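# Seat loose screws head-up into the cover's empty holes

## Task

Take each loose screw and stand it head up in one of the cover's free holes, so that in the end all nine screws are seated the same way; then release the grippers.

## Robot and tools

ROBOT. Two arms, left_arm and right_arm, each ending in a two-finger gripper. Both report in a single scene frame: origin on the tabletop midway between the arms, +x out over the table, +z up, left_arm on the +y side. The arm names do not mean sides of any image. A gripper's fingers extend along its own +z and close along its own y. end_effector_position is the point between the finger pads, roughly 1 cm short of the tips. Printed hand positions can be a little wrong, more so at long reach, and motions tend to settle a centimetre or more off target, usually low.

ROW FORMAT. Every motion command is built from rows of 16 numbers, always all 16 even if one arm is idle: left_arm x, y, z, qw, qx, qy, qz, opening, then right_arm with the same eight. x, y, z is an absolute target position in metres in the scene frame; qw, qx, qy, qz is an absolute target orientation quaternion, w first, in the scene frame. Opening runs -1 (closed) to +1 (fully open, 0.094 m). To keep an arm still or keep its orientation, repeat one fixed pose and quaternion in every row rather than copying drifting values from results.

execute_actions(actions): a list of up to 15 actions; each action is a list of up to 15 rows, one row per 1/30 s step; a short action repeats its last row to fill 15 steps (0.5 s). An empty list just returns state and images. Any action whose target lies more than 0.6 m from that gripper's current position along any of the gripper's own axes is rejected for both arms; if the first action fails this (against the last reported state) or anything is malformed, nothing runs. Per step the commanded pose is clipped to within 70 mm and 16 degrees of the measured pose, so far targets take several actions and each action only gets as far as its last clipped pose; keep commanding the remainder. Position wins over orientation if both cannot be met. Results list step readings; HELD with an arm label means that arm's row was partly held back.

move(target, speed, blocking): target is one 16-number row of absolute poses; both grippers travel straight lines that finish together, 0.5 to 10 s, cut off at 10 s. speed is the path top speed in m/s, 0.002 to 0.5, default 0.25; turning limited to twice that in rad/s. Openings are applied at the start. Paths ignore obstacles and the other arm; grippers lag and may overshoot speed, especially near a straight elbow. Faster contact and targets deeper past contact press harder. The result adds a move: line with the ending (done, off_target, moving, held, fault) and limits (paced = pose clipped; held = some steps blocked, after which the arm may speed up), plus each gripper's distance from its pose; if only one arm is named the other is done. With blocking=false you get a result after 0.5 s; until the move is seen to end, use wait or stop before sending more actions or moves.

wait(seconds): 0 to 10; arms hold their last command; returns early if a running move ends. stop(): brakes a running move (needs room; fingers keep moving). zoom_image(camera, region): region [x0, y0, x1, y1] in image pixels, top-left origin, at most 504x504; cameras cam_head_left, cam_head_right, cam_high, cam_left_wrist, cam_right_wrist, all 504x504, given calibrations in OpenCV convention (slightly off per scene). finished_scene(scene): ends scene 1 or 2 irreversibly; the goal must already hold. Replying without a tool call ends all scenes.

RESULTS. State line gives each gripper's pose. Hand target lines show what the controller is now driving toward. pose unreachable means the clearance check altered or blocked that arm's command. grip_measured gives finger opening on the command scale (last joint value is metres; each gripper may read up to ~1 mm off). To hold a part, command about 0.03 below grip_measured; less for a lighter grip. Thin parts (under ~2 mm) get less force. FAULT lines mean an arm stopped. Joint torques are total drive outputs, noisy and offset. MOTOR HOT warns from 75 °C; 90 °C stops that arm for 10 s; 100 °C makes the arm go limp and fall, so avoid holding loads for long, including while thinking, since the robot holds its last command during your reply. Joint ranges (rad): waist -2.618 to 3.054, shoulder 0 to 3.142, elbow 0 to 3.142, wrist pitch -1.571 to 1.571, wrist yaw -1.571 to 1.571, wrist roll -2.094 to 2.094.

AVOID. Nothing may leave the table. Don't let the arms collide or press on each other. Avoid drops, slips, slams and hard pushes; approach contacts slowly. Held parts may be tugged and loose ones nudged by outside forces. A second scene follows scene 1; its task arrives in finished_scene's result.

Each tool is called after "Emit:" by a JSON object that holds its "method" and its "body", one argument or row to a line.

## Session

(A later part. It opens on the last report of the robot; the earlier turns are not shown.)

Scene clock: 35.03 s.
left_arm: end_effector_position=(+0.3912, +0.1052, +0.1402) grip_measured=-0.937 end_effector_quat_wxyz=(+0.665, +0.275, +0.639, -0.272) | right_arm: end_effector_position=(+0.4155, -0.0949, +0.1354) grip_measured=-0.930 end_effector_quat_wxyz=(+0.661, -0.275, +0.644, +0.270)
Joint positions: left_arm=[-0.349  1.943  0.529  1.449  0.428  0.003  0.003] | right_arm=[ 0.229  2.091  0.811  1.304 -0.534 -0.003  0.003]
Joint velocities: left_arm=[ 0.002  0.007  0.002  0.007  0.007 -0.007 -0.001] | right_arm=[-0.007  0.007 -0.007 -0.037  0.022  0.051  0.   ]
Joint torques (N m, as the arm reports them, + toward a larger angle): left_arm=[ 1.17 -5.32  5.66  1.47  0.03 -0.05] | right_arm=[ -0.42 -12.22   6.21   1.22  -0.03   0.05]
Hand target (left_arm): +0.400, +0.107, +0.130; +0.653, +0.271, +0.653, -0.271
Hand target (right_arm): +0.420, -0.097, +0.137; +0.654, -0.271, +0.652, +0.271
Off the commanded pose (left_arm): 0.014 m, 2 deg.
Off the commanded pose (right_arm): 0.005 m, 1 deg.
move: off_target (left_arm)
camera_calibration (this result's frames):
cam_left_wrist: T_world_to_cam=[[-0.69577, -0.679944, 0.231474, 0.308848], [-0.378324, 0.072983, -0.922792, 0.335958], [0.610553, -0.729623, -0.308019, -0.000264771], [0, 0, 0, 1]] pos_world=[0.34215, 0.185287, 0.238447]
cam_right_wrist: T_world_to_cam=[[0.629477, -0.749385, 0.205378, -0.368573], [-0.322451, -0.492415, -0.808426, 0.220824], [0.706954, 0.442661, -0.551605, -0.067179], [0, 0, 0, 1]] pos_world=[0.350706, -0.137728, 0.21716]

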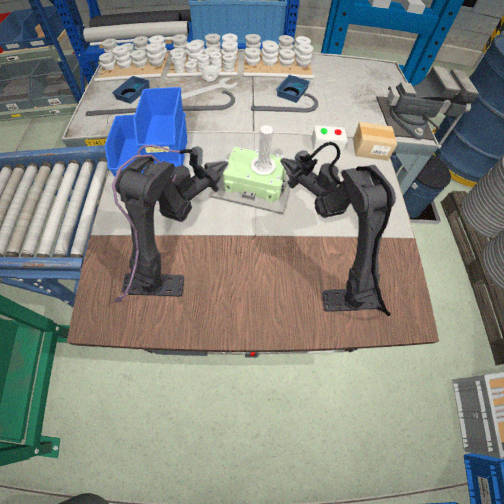

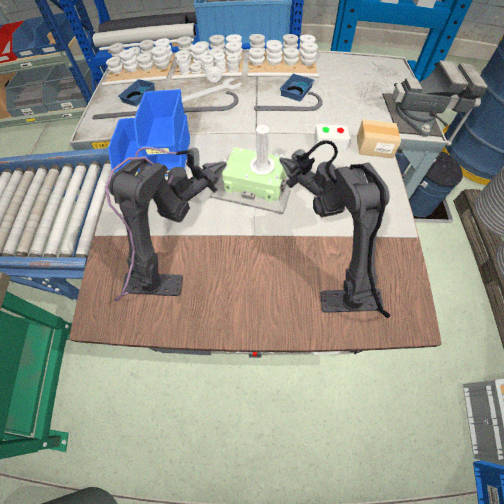

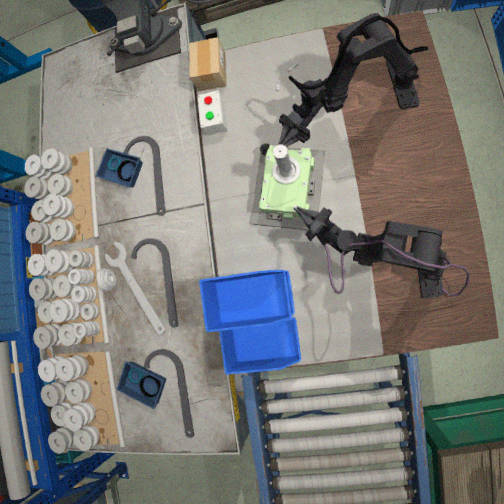

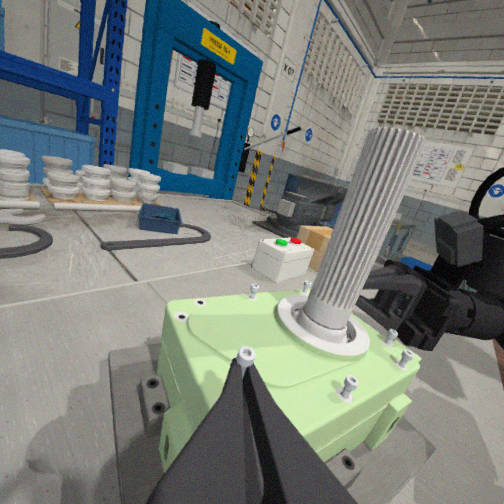

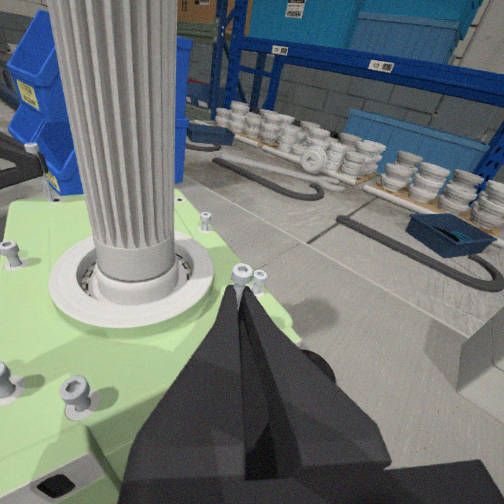

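Emit:
{"method": "move", "body": {
  "target": [0.403,0.107,0.14,0.653,0.271,0.653,-0.271,-1, 0.42,-0.097,0.137,0.653,-0.271,0.653,0.271,-1],
  "speed": 0.02
}}

Emit:
{"method": "zoom_image", "body": {
  "camera": "cam_right_wrist",
  "region": [0, 120, 150, 260]
}}

Scene clock: 36.37 s.
left_arm: end_effector_position=(+0.3957, +0.1033, +0.1403) grip_measured=-0.937 end_effector_quat_wxyz=(+0.662, +0.275, +0.642, -0.273) | right_arm: end_effector_position=(+0.4155, -0.0949, +0.1354) grip_measured=-0.930 end_effector_quat_wxyz=(+0.661, -0.275, +0.644, +0.270)
Joint positions: left_arm=[-0.349  1.943  0.55   1.42   0.429  0.003  0.003] | right_arm=[ 0.229  2.091  0.811  1.304 -0.534 -0.003  0.003]
Joint velocities: left_arm=[-0.002 -0.017 -0.022 -0.037  0.066 -0.022  0.   ] | right_arm=[ 0.002 -0.032  0.012 -0.007  0.066  0.007 -0.   ]
Joint torques (N m, as the arm reports them, + toward a larger angle): left_arm=[ 1.35 -8.38  5.12  1.26  0.05 -0.05] | right_arm=[ -0.43 -12.22   6.22   1.22  -0.03   0.05]
Hand target (left_arm): +0.403, +0.107, +0.140; +0.654, +0.271, +0.652, -0.271
Hand target (right_arm): +0.420, -0.097, +0.137; +0.654, -0.271, +0.653, +0.271
Off the commanded pose (left_arm): 0.008 m, 2 deg.
Off the commanded pose (right_arm): 0.005 m, 1 deg.
move: done
camera_calibration (this result's frames):
cam_left_wrist: T_world_to_cam=[[-0.694724, -0.679859, 0.234841, 0.309735], [-0.385443, 0.0762244, -0.919578, 0.339877], [0.607283, -0.729371, -0.315002, -0.00210452], [0, 0, 0, 1]] pos_world=[0.347461, 0.183134, 0.239142]
cam_right_wrist: T_world_to_cam=[[0.629477, -0.749385, 0.205378, -0.368573], [-0.322451, -0.492415, -0.808426, 0.220824], [0.706954, 0.442661, -0.551605, -0.067179], [0, 0, 0, 1]] pos_world=[0.350706, -0.137728, 0.21716]

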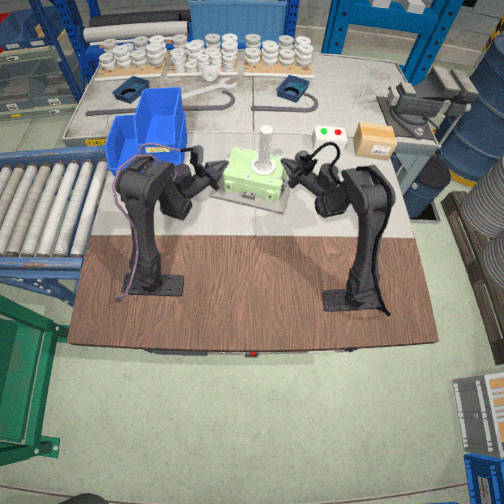

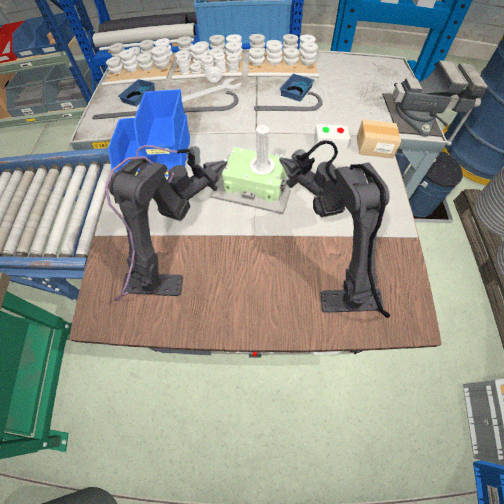

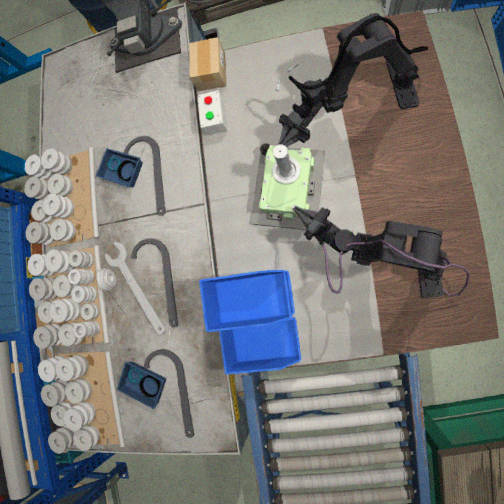

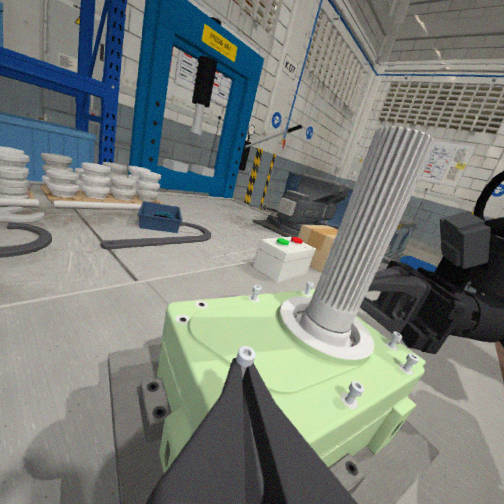

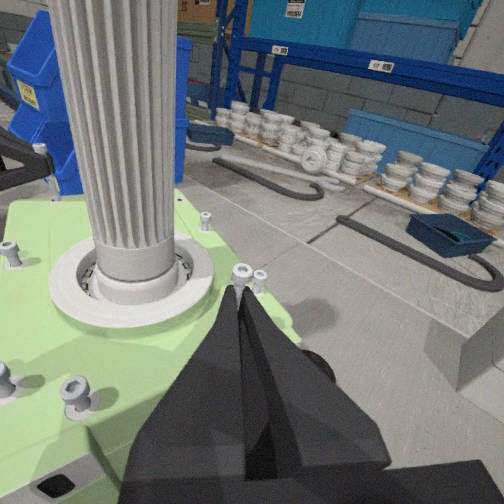

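Region (0, 120, 150, 260) of cam_right_wrist's 504x504 image, scaled by 3.360, with more detail than that image has; it fills the top 470 rows of this view, and the rest is white.

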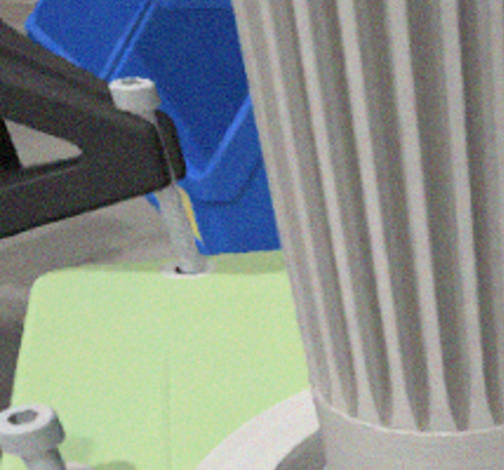

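Emit:
{"method": "move", "body": {
  "target": [0.403,0.107,0.14,0.653,0.271,0.653,-0.271,-0.85, 0.42,-0.097,0.137,0.653,-0.271,0.653,0.271,-1],
  "speed": 0.02
}}

Emit:
{"method": "zoom_image", "body": {
  "camera": "cam_right_wrist",
  "region": [0, 120, 150, 260]
}}

Scene clock: 38.90 s.
left_arm: end_effector_position=(+0.3957, +0.1032, +0.1291) grip_measured=-0.852 end_effector_quat_wxyz=(+0.645, +0.275, +0.659, -0.273) | right_arm: end_effector_position=(+0.4155, -0.0949, +0.1354) grip_measured=-0.930 end_effector_quat_wxyz=(+0.661, -0.275, +0.644, +0.270)
Joint positions: left_arm=[-0.349  1.943  0.55   1.372  0.429  0.003  0.007] | right_arm=[ 0.229  2.091  0.811  1.304 -0.534 -0.003  0.003]
Joint velocities: left_arm=[-0.002 -0.002  0.002  0.051 -0.007  0.022 -0.001] | right_arm=[-0.007 -0.002  0.012 -0.066 -0.007  0.022 -0.   ]
Joint torques (N m, as the arm reports them, + toward a larger angle): left_arm=[ 1.37 -8.57  5.17  1.74  0.07 -0.05] | right_arm=[ -0.45 -12.22   6.21   1.21  -0.02   0.04]
Hand target (left_arm): +0.403, +0.107, +0.140; +0.653, +0.271, +0.653, -0.271
Hand target (right_arm): +0.420, -0.097, +0.137; +0.654, -0.271, +0.653, +0.271
Off the commanded pose (left_arm): 0.014 m, 1 deg.
Off the commanded pose (right_arm): 0.005 m, 1 deg.
move: off_target (left_arm)
camera_calibration (this result's frames):
cam_left_wrist: T_world_to_cam=[[-0.683756, -0.684075, 0.254006, 0.305989], [-0.426267, 0.0919174, -0.899915, 0.341606], [0.592262, -0.723597, -0.354448, 0.0047971], [0, 0, 0, 1]] pos_world=[0.351996, 0.181391, 0.231394]
cam_right_wrist: T_world_to_cam=[[0.629477, -0.749385, 0.205378, -0.368573], [-0.322451, -0.492415, -0.808426, 0.220824], [0.706954, 0.442661, -0.551605, -0.067179], [0, 0, 0, 1]] pos_world=[0.350706, -0.137728, 0.21716]

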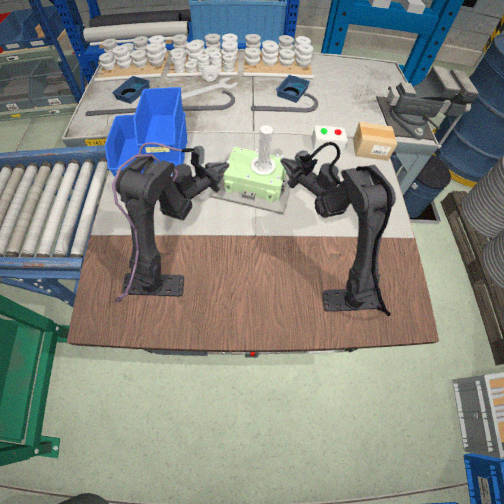

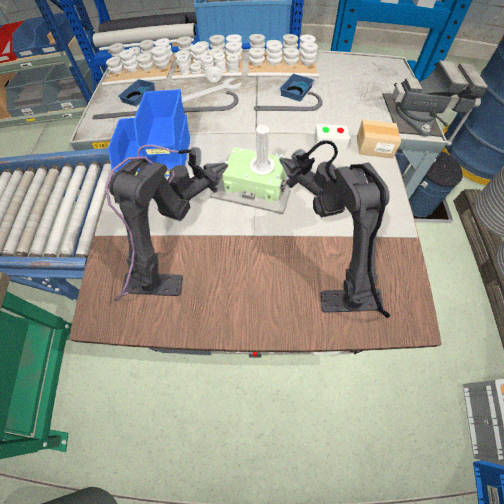

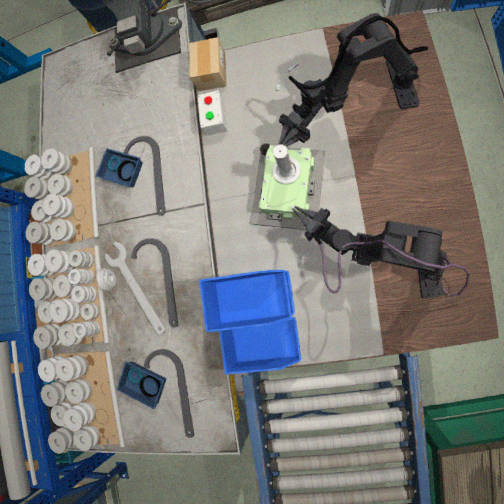

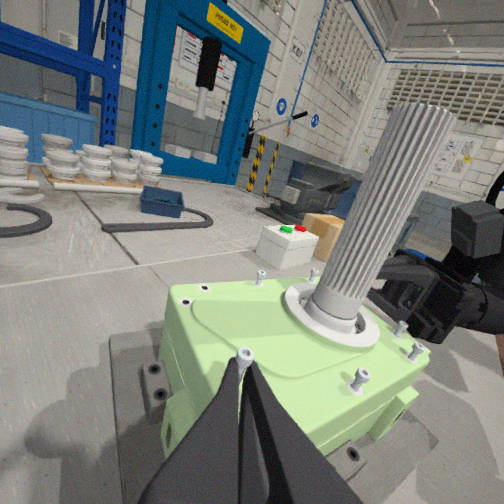

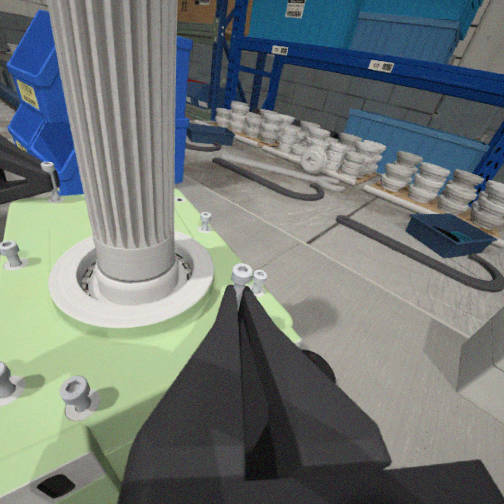

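Region (0, 120, 150, 260) of cam_right_wrist's 504x504 image, scaled by 3.360, with more detail than that image has; it fills the top 470 rows of this view, and the rest is white.

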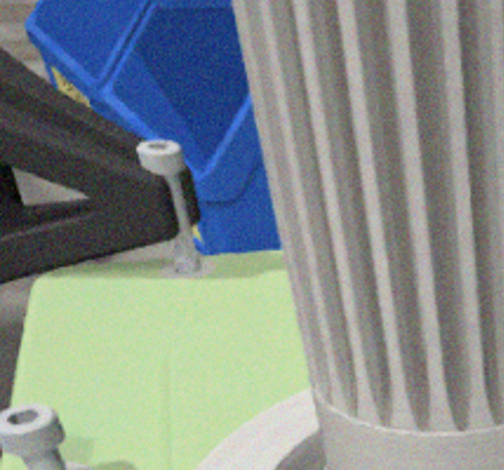

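Emit:
{"method": "move", "body": {
  "target": [0.403,0.107,0.14,0.653,0.271,0.653,-0.271,-0.4, 0.42,-0.097,0.137,0.653,-0.271,0.653,0.271,-1]
}}

Emit:
{"method": "move", "body": {
  "target": [0.36,0.15,0.18,0.653,0.271,0.653,-0.271,-0.4, 0.42,-0.097,0.137,0.653,-0.271,0.653,0.271,-1],
  "speed": 0.1
}}

Emit:
{"method": "move", "body": {
  "target": [0.29,0.04,0.19,0.653,0.271,0.653,-0.271,-0.4, 0.42,-0.097,0.137,0.653,-0.271,0.653,0.271,-1],
  "speed": 0.1
}}

Scene clock: 39.80 s.
left_arm: end_effector_position=(+0.3957, +0.1033, +0.1283) grip_measured=-0.402 end_effector_quat_wxyz=(+0.644, +0.275, +0.660, -0.273) | right_arm: end_effector_position=(+0.4155, -0.0949, +0.1354) grip_measured=-0.930 end_effector_quat_wxyz=(+0.661, -0.275, +0.644, +0.270)
Joint positions: left_arm=[-0.349  1.943  0.55   1.368  0.429  0.003  0.028] | right_arm=[ 0.229  2.091  0.811  1.304 -0.534 -0.003  0.003]
Joint velocities: left_arm=[ 0.002 -0.002 -0.002 -0.081 -0.051 -0.066 -0.   ] | right_arm=[ 0.007 -0.002  0.007 -0.007  0.037 -0.051 -0.001]
Joint torques (N m, as the arm reports them, + toward a larger angle): left_arm=[ 1.38 -8.56  5.15  1.79  0.07 -0.05] | right_arm=[ -0.43 -12.24   6.21   1.21  -0.03   0.04]
Hand target (left_arm): +0.403, +0.107, +0.140; +0.653, +0.271, +0.653, -0.271
Hand target (right_arm): +0.420, -0.097, +0.137; +0.654, -0.271, +0.653, +0.271
Off the commanded pose (left_arm): 0.014 m, 1 deg.
Off the commanded pose (right_arm): 0.005 m, 1 deg.
move: off_target (left_arm)
camera_calibration (this result's frames):
cam_left_wrist: T_world_to_cam=[[-0.68294, -0.684389, 0.255353, 0.30572], [-0.429148, 0.0930251, -0.898431, 0.341715], [0.591122, -0.723158, -0.357235, 0.00529323], [0, 0, 0, 1]] pos_world=[0.352306, 0.181271, 0.230832]
cam_right_wrist: T_world_to_cam=[[0.629477, -0.749385, 0.205378, -0.368573], [-0.322451, -0.492415, -0.808426, 0.220824], [0.706954, 0.442661, -0.551605, -0.067179], [0, 0, 0, 1]] pos_world=[0.350706, -0.137728, 0.21716]

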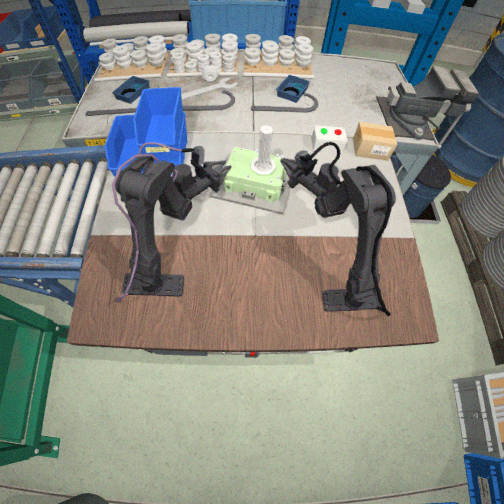

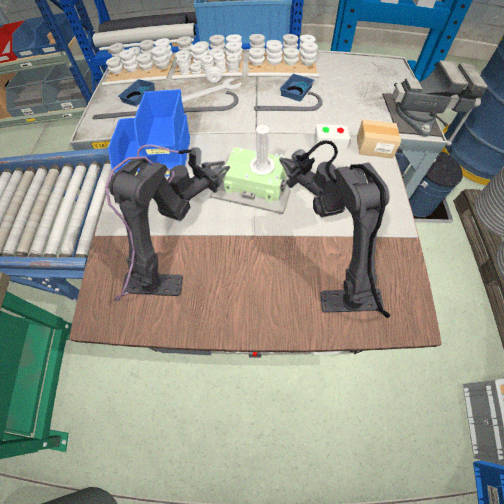

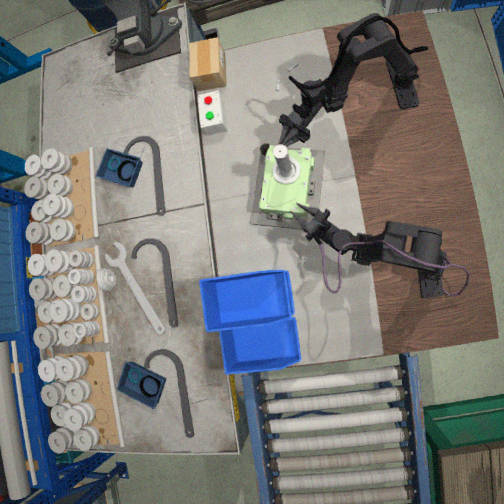

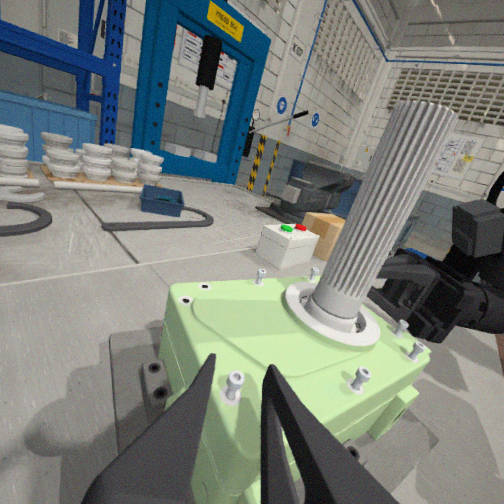

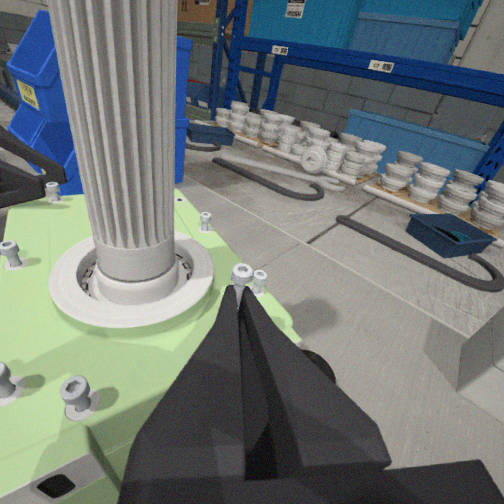

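Scene clock: 41.20 s.
left_arm: end_effector_position=(+0.3640, +0.1461, +0.1808) grip_measured=-0.402 end_effector_quat_wxyz=(+0.658, +0.272, +0.649, -0.269) | right_arm: end_effector_position=(+0.4155, -0.0949, +0.1354) grip_measured=-0.930 end_effector_quat_wxyz=(+0.661, -0.275, +0.644, +0.270)
Joint positions: left_arm=[-0.239  1.595  0.411  1.196  0.529  0.003  0.028] | right_arm=[ 0.229  2.091  0.811  1.304 -0.534 -0.003  0.003]
Joint velocities: left_arm=[ 0.002 -0.002 -0.022 -0.022  0.037  0.007 -0.001] | right_arm=[ 0.017  0.037  0.002  0.081  0.007  0.037 -0.   ]
Joint torques (N m, as the arm reports them, + toward a larger angle): left_arm=[ 1.   -6.86  3.19  1.73  0.13 -0.05] | right_arm=[ -0.44 -12.2    6.19   1.21  -0.03   0.04]
Hand target (left_arm): +0.360, +0.150, +0.179; +0.653, +0.271, +0.653, -0.271
Hand target (right_arm): +0.420, -0.097, +0.137; +0.654, -0.271, +0.653, +0.271
Off the commanded pose (left_arm): 0.006 m, 1 deg.
Off the commanded pose (right_arm): 0.005 m, 1 deg.
move: done
camera_calibration (this result's frames):
cam_left_wrist: T_world_to_cam=[[-0.684363, -0.688517, 0.239982, 0.303853], [-0.398993, 0.0781449, -0.913618, 0.365282], [0.610289, -0.720997, -0.328193, 0.0612117], [0, 0, 0, 1]] pos_world=[0.316334, 0.224796, 0.280898]
cam_right_wrist: T_world_to_cam=[[0.629477, -0.749385, 0.205378, -0.368573], [-0.322451, -0.492415, -0.808426, 0.220824], [0.706954, 0.442661, -0.551605, -0.067179], [0, 0, 0, 1]] pos_world=[0.350706, -0.137728, 0.21716]

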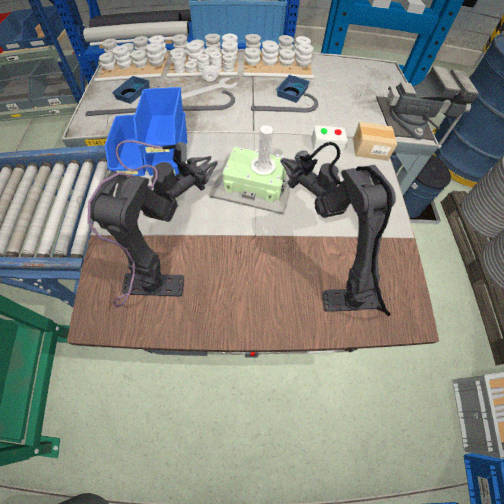

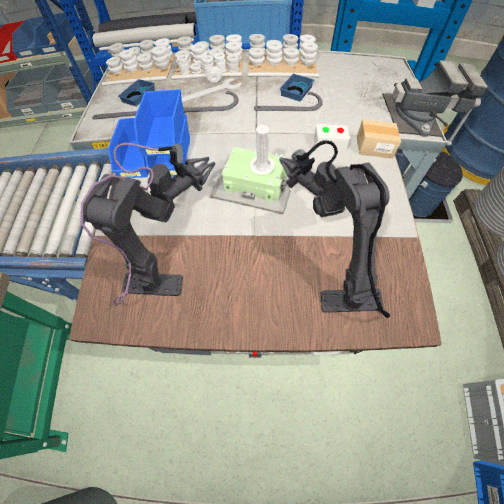

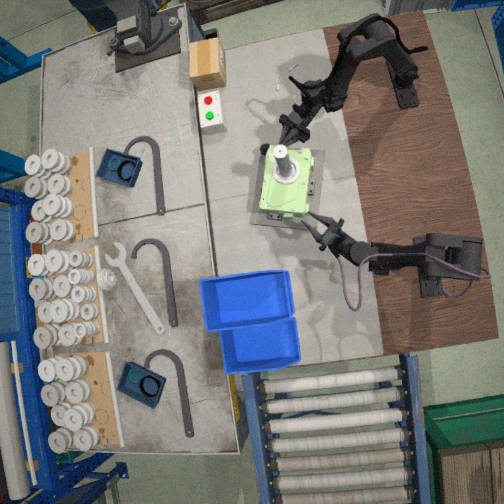

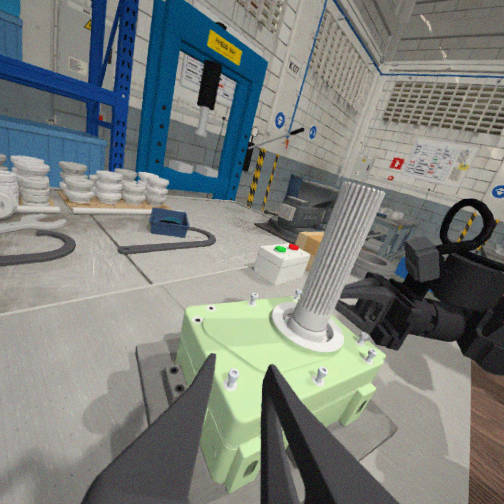

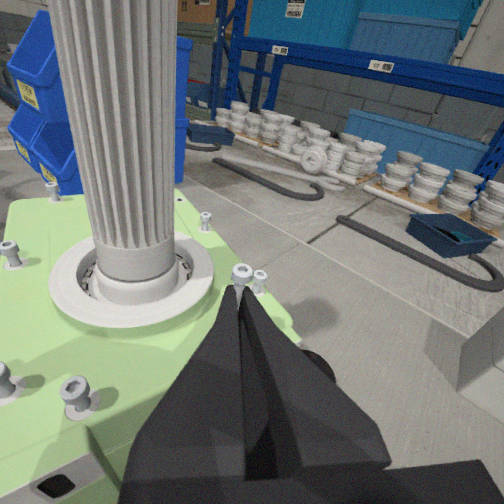

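Scene clock: 43.07 s.
left_arm: end_effector_position=(+0.2917, +0.0423, +0.1824) grip_measured=-0.402 end_effector_quat_wxyz=(+0.649, +0.275, +0.656, -0.270) | right_arm: end_effector_position=(+0.4155, -0.0949, +0.1354) grip_measured=-0.930 end_effector_quat_wxyz=(+0.661, -0.275, +0.644, +0.270)
Joint positions: left_arm=[-0.768  1.513  0.378  1.122  0.004  0.003  0.028] | right_arm=[ 0.229  2.091  0.811  1.304 -0.534 -0.003  0.003]
Joint velocities: left_arm=[ 0.002 -0.002 -0.017  0.051 -0.037  0.037 -0.001] | right_arm=[-0.012  0.002  0.002 -0.051 -0.022 -0.007 -0.001]
Joint torques (N m, as the arm reports them, + toward a larger angle): left_arm=[-0.89 -6.5   5.16  1.85 -0.13 -0.06] | right_arm=[ -0.42 -12.22   6.23   1.22  -0.02   0.04]
Hand target (left_arm): +0.290, +0.041, +0.190; +0.653, +0.270, +0.653, -0.272
Hand target (right_arm): +0.420, -0.097, +0.137; +0.654, -0.271, +0.653, +0.271
Off the commanded pose (left_arm): 0.008 m, 1 deg.
Off the commanded pose (right_arm): 0.005 m, 1 deg.
move: done
camera_calibration (this result's frames):
cam_left_wrist: T_world_to_cam=[[-0.682888, -0.688, 0.245599, 0.181153], [-0.416784, 0.0908185, -0.904458, 0.348997], [0.599962, -0.720005, -0.348766, 0.0377551], [0, 0, 0, 1]] pos_world=[0.246512, 0.120122, 0.28433]
cam_right_wrist: T_world_to_cam=[[0.629477, -0.749385, 0.205378, -0.368573], [-0.322451, -0.492415, -0.808426, 0.220824], [0.706954, 0.442661, -0.551605, -0.067179], [0, 0, 0, 1]] pos_world=[0.350706, -0.137728, 0.21716]

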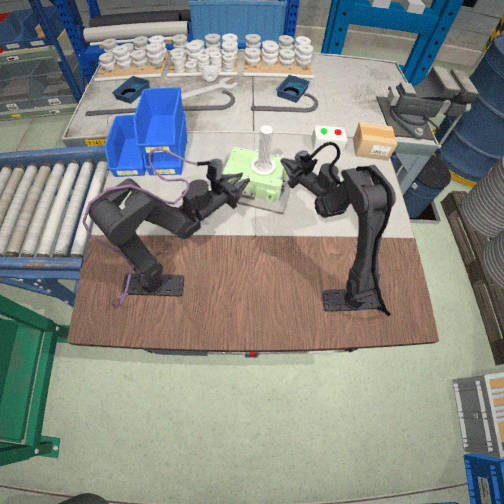

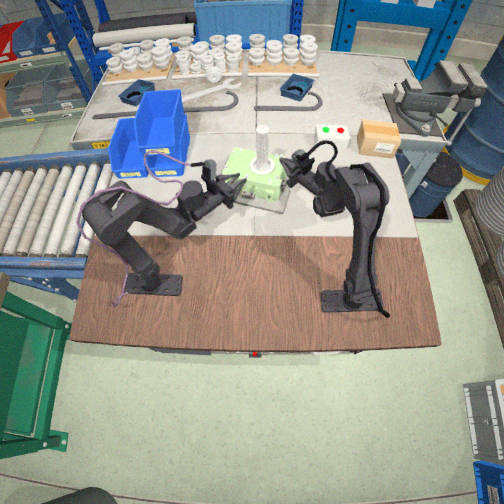

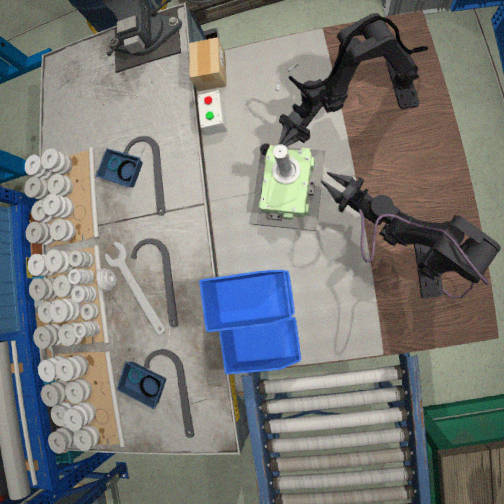

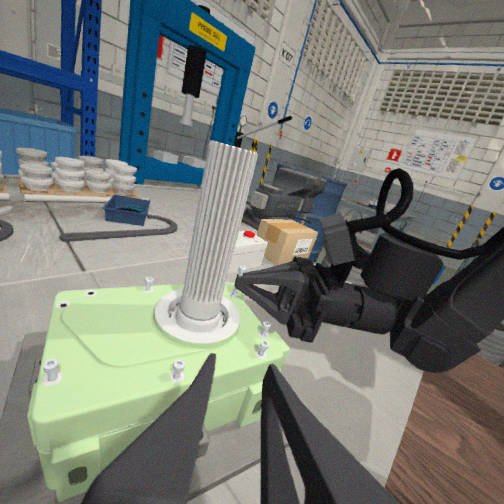

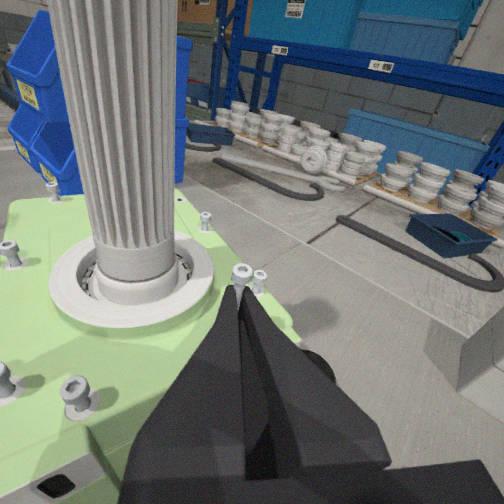

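Emit:
{"method": "zoom_image", "body": {
  "camera": "cam_left_wrist",
  "region": [190, 250, 290, 340]
}}

Region (190, 250, 290, 340) of cam_left_wrist's 504x504 image, scaled by 5.040, with more detail than that image has; it fills the top 454 rows of this view, and the rest is white.

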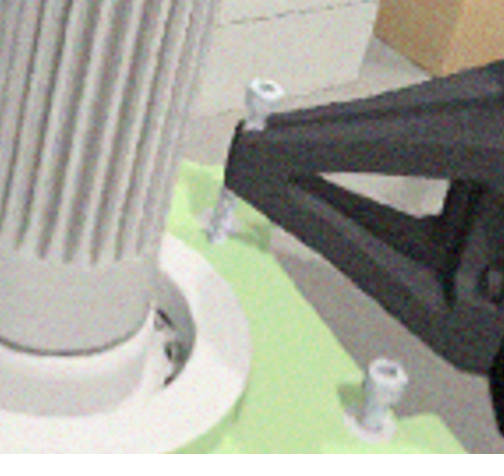

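Emit:
{"method": "move", "body": {
  "target": [0.29,0.04,0.19,0.653,0.271,0.653,-0.271,-0.4, 0.425,-0.104,0.142,0.653,-0.271,0.653,0.271,-1],
  "speed": 0.02
}}

Emit:
{"method": "zoom_image", "body": {
  "camera": "cam_left_wrist",
  "region": [190, 250, 290, 340]
}}

Scene clock: 44.23 s.
left_arm: end_effector_position=(+0.2925, +0.0431, +0.1821) grip_measured=-0.402 end_effector_quat_wxyz=(+0.649, +0.273, +0.657, -0.267) | right_arm: end_effector_position=(+0.4191, -0.0988, +0.1355) grip_measured=-0.930 end_effector_quat_wxyz=(+0.657, -0.278, +0.645, +0.274)
Joint positions: left_arm=[-0.768  1.513  0.378  1.12  -0.002  0.003  0.028] | right_arm=[ 0.211  2.091  0.827  1.279 -0.563 -0.002  0.003]
Joint velocities: left_arm=[-0.007 -0.022  0.007 -0.007 -0.095 -0.022 -0.001] | right_arm=[-0.007 -0.002 -0.012 -0.022  0.007 -0.007  0.   ]
Joint torques (N m, as the arm reports them, + toward a larger angle): left_arm=[-1.28 -6.36  5.4   1.85 -0.15 -0.05] | right_arm=[ -0.77 -13.17   6.23   1.22   0.05   0.04]
Hand target (left_arm): +0.290, +0.040, +0.190; +0.653, +0.271, +0.653, -0.271
Hand target (right_arm): +0.425, -0.104, +0.142; +0.654, -0.271, +0.652, +0.271
Off the commanded pose (left_arm): 0.009 m, 1 deg.
Off the commanded pose (right_arm): 0.010 m, 1 deg.
move: done
camera_calibration (this result's frames):
cam_left_wrist: T_world_to_cam=[[-0.678688, -0.692174, 0.245514, 0.181202], [-0.418226, 0.0894545, -0.903928, 0.349272], [0.603713, -0.716166, -0.350197, 0.0367103], [0, 0, 0, 1]] pos_world=[0.246892, 0.12047, 0.284085]
cam_right_wrist: T_world_to_cam=[[0.639545, -0.741921, 0.201334, -0.376645], [-0.324159, -0.497738, -0.804474, 0.21978], [0.697068, 0.449233, -0.558826, -0.0621723], [0, 0, 0, 1]] pos_world=[0.355463, -0.142118, 0.217895]

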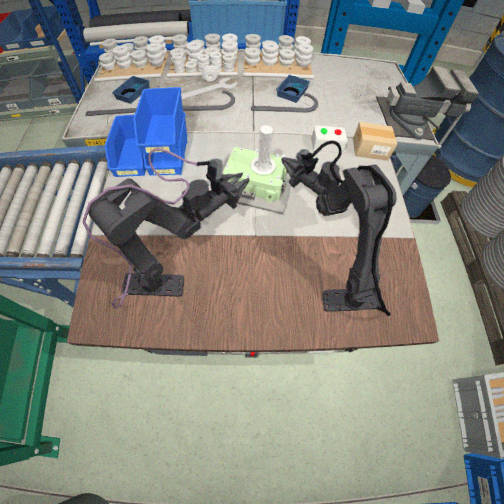

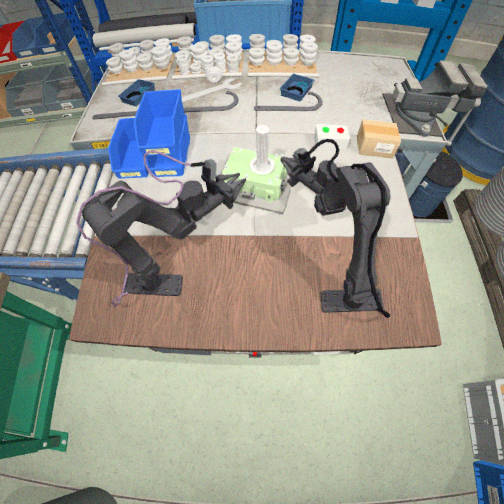

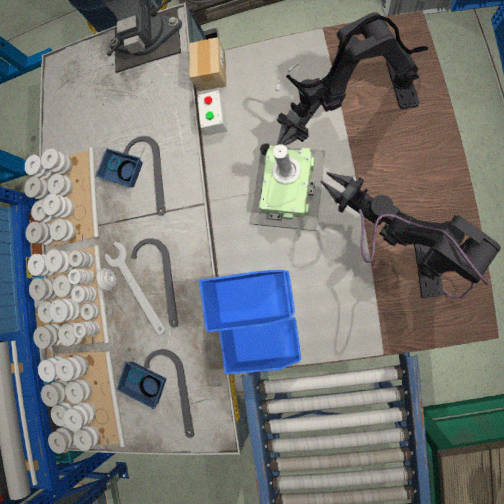

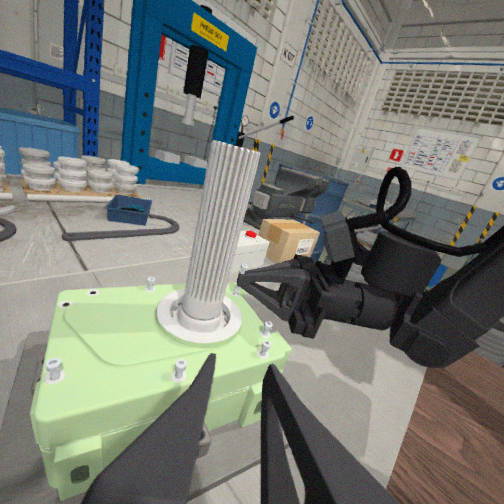

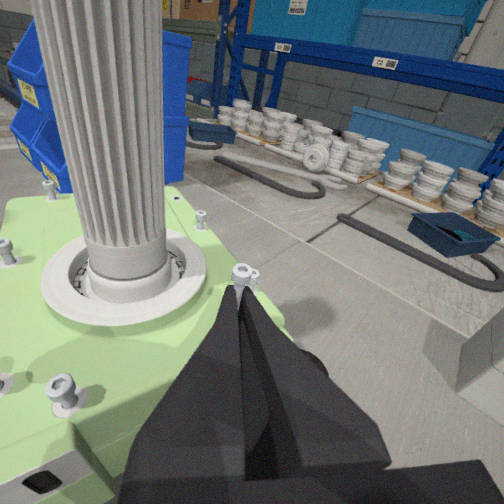

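Region (190, 250, 290, 340) of cam_left_wrist's 504x504 image, scaled by 5.040, with more detail than that image has; it fills the top 454 rows of this view, and the rest is white.

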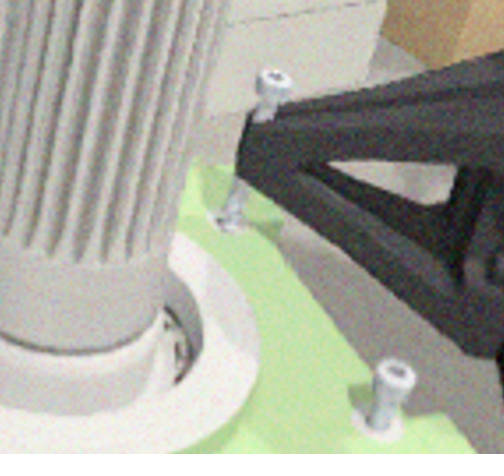

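Close; loosen.

Emit:
{"method": "move", "body": {
  "target": [0.29,0.04,0.19,0.653,0.271,0.653,-0.271,-0.4, 0.425,-0.104,0.142,0.653,-0.271,0.653,0.271,-0.85],
  "speed": 0.02
}}

Emit:
{"method": "zoom_image", "body": {
  "camera": "cam_left_wrist",
  "region": [190, 250, 290, 340]
}}

Scene clock: 45.20 s.
left_arm: end_effector_position=(+0.2926, +0.0432, +0.1820) grip_measured=-0.402 end_effector_quat_wxyz=(+0.649, +0.273, +0.658, -0.267) | right_arm: end_effector_position=(+0.4190, -0.0988, +0.1273) grip_measured=-0.852 end_effector_quat_wxyz=(+0.644, -0.276, +0.658, +0.277)
Joint positions: left_arm=[-0.768  1.513  0.378  1.12  -0.003  0.003  0.028] | right_arm=[ 0.211  2.091  0.827  1.242 -0.563 -0.002  0.007]
Joint velocities: left_arm=[-0.007 -0.012 -0.012 -0.037 -0.051 -0.037  0.001] | right_arm=[ 0.017 -0.007 -0.007 -0.066  0.066 -0.007  0.001]
Joint torques (N m, as the arm reports them, + toward a larger angle): left_arm=[-1.3  -6.35  5.39  1.85 -0.16 -0.05] | right_arm=[ -0.71 -13.28   6.26   1.58   0.02   0.02]
Hand target (left_arm): +0.290, +0.040, +0.190; +0.653, +0.271, +0.653, -0.271
Hand target (right_arm): +0.425, -0.104, +0.142; +0.653, -0.271, +0.653, +0.271
Off the commanded pose (left_arm): 0.009 m, 1 deg.
Off the commanded pose (right_arm): 0.017 m, 1 deg.
move: off_target (right_arm)
camera_calibration (this result's frames):
cam_left_wrist: T_world_to_cam=[[-0.678096, -0.69276, 0.245499, 0.181212], [-0.41853, 0.0893863, -0.903793, 0.349285], [0.604167, -0.715607, -0.350554, 0.0365972], [0, 0, 0, 1]] pos_world=[0.246954, 0.120504, 0.284023]
cam_right_wrist: T_world_to_cam=[[0.646767, -0.739986, 0.184696, -0.375632], [-0.352596, -0.504838, -0.787918, 0.222296], [0.67629, 0.444476, -0.587429, -0.0548239], [0, 0, 0, 1]] pos_world=[0.358404, -0.141371, 0.212324]

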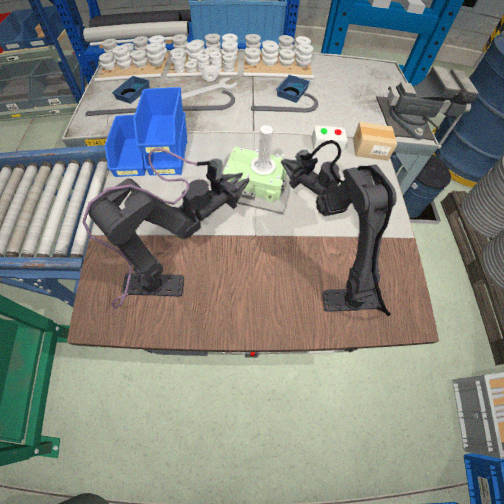

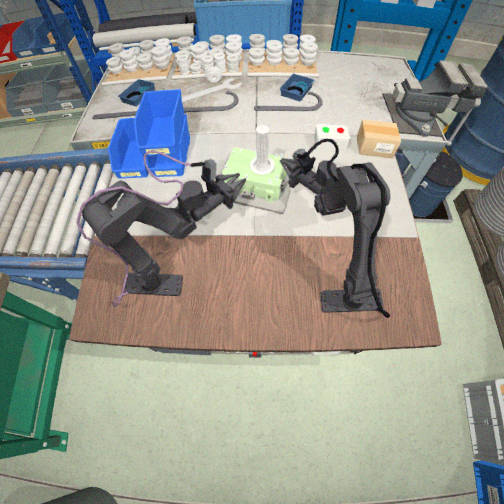

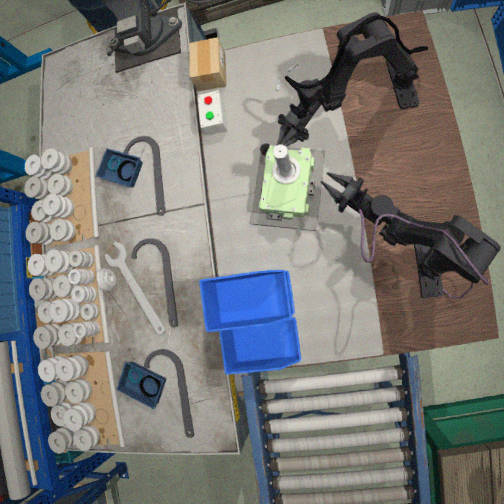

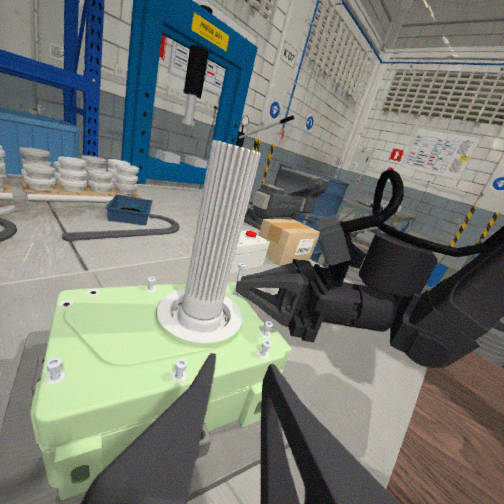

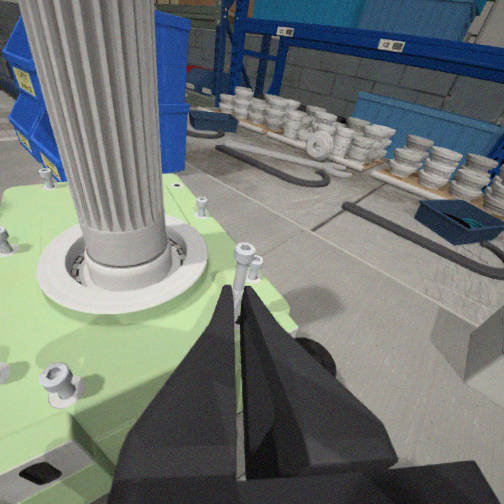

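Region (190, 250, 290, 340) of cam_left_wrist's 504x504 image, scaled by 5.040, with more detail than that image has; it fills the top 454 rows of this view, and the rest is white.

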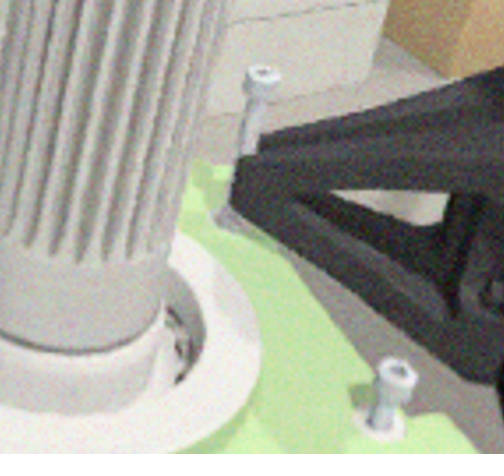

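Emit:
{"method": "move", "body": {
  "target": [0.29,0.04,0.19,0.653,0.271,0.653,-0.271,-0.4, 0.428,-0.11,0.142,0.653,-0.271,0.653,0.271,-0.85],
  "speed": 0.02
}}

Emit:
{"method": "zoom_image", "body": {
  "camera": "cam_left_wrist",
  "region": [190, 250, 290, 340]
}}

Scene clock: 46.70 s.
left_arm: end_effector_position=(+0.2926, +0.0432, +0.1819) grip_measured=-0.402 end_effector_quat_wxyz=(+0.649, +0.273, +0.658, -0.267) | right_arm: end_effector_position=(+0.4219, -0.1074, +0.1262) grip_measured=-0.852 end_effector_quat_wxyz=(+0.643, -0.272, +0.661, +0.274)
Joint positions: left_arm=[-0.768  1.513  0.378  1.12  -0.003  0.003  0.028] | right_arm=[ 0.189  2.091  0.827  1.237 -0.576 -0.002  0.007]
Joint velocities: left_arm=[-0.002 -0.002 -0.017 -0.081  0.007 -0.037 -0.   ] | right_arm=[-0.012 -0.017 -0.012 -0.022  0.051  0.037  0.001]
Joint torques (N m, as the arm reports them, + toward a larger angle): left_arm=[-1.29 -6.35  5.41  1.86 -0.16 -0.05] | right_arm=[ -0.52 -13.05   6.8    1.56  -0.04   0.01]
Hand target (left_arm): +0.290, +0.040, +0.190; +0.653, +0.271, +0.653, -0.271
Hand target (right_arm): +0.428, -0.110, +0.142; +0.653, -0.271, +0.653, +0.271
Off the commanded pose (left_arm): 0.009 m, 1 deg.
Off the commanded pose (right_arm): 0.017 m, 2 deg.
move: off_target (right_arm)
camera_calibration (this result's frames):
cam_left_wrist: T_world_to_cam=[[-0.67803, -0.692826, 0.245495, 0.181219], [-0.418774, 0.0896304, -0.903656, 0.349234], [0.604073, -0.715513, -0.35091, 0.0366536], [0, 0, 0, 1]] pos_world=[0.246981, 0.120477, 0.283962]
cam_right_wrist: T_world_to_cam=[[0.64093, -0.745717, 0.181973, -0.381472], [-0.361357, -0.50228, -0.78558, 0.221741], [0.677222, 0.437745, -0.591396, -0.0542429], [0, 0, 0, 1]] pos_world=[0.361359, -0.14935, 0.211534]

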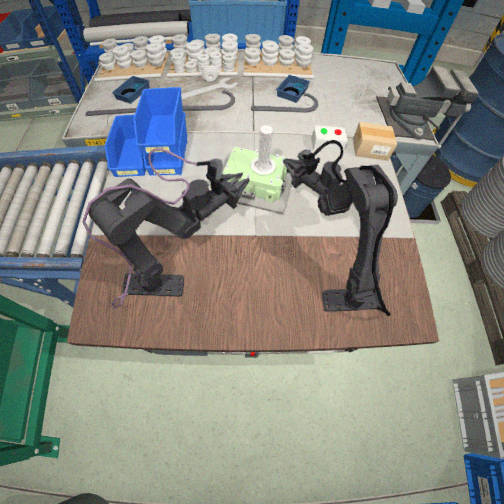

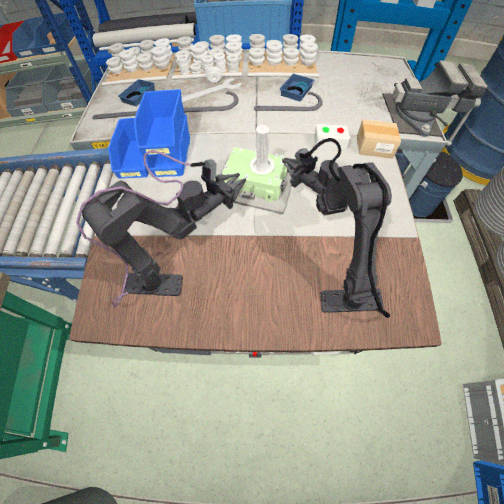

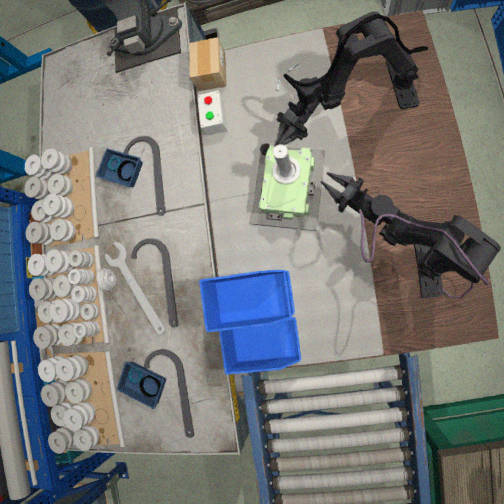

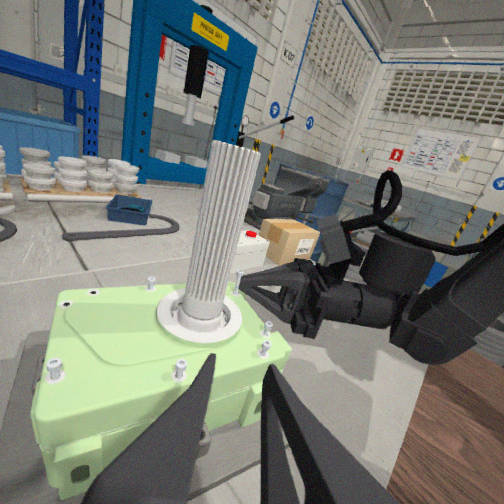

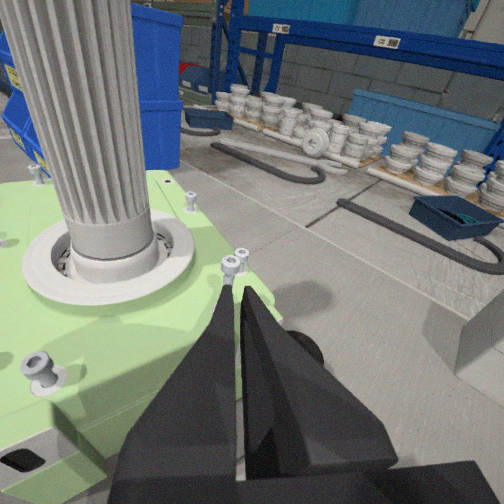

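Region (190, 250, 290, 340) of cam_left_wrist's 504x504 image, scaled by 5.040, with more detail than that image has; it fills the top 454 rows of this view, and the rest is white.

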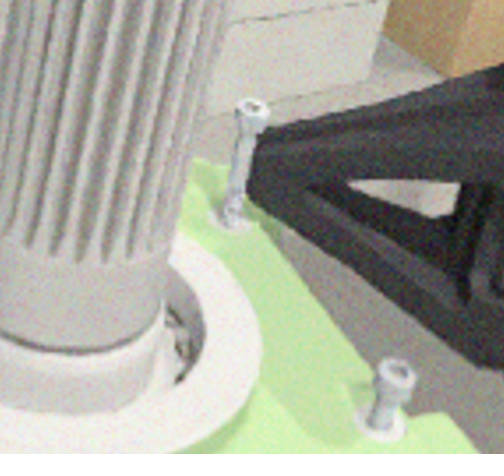

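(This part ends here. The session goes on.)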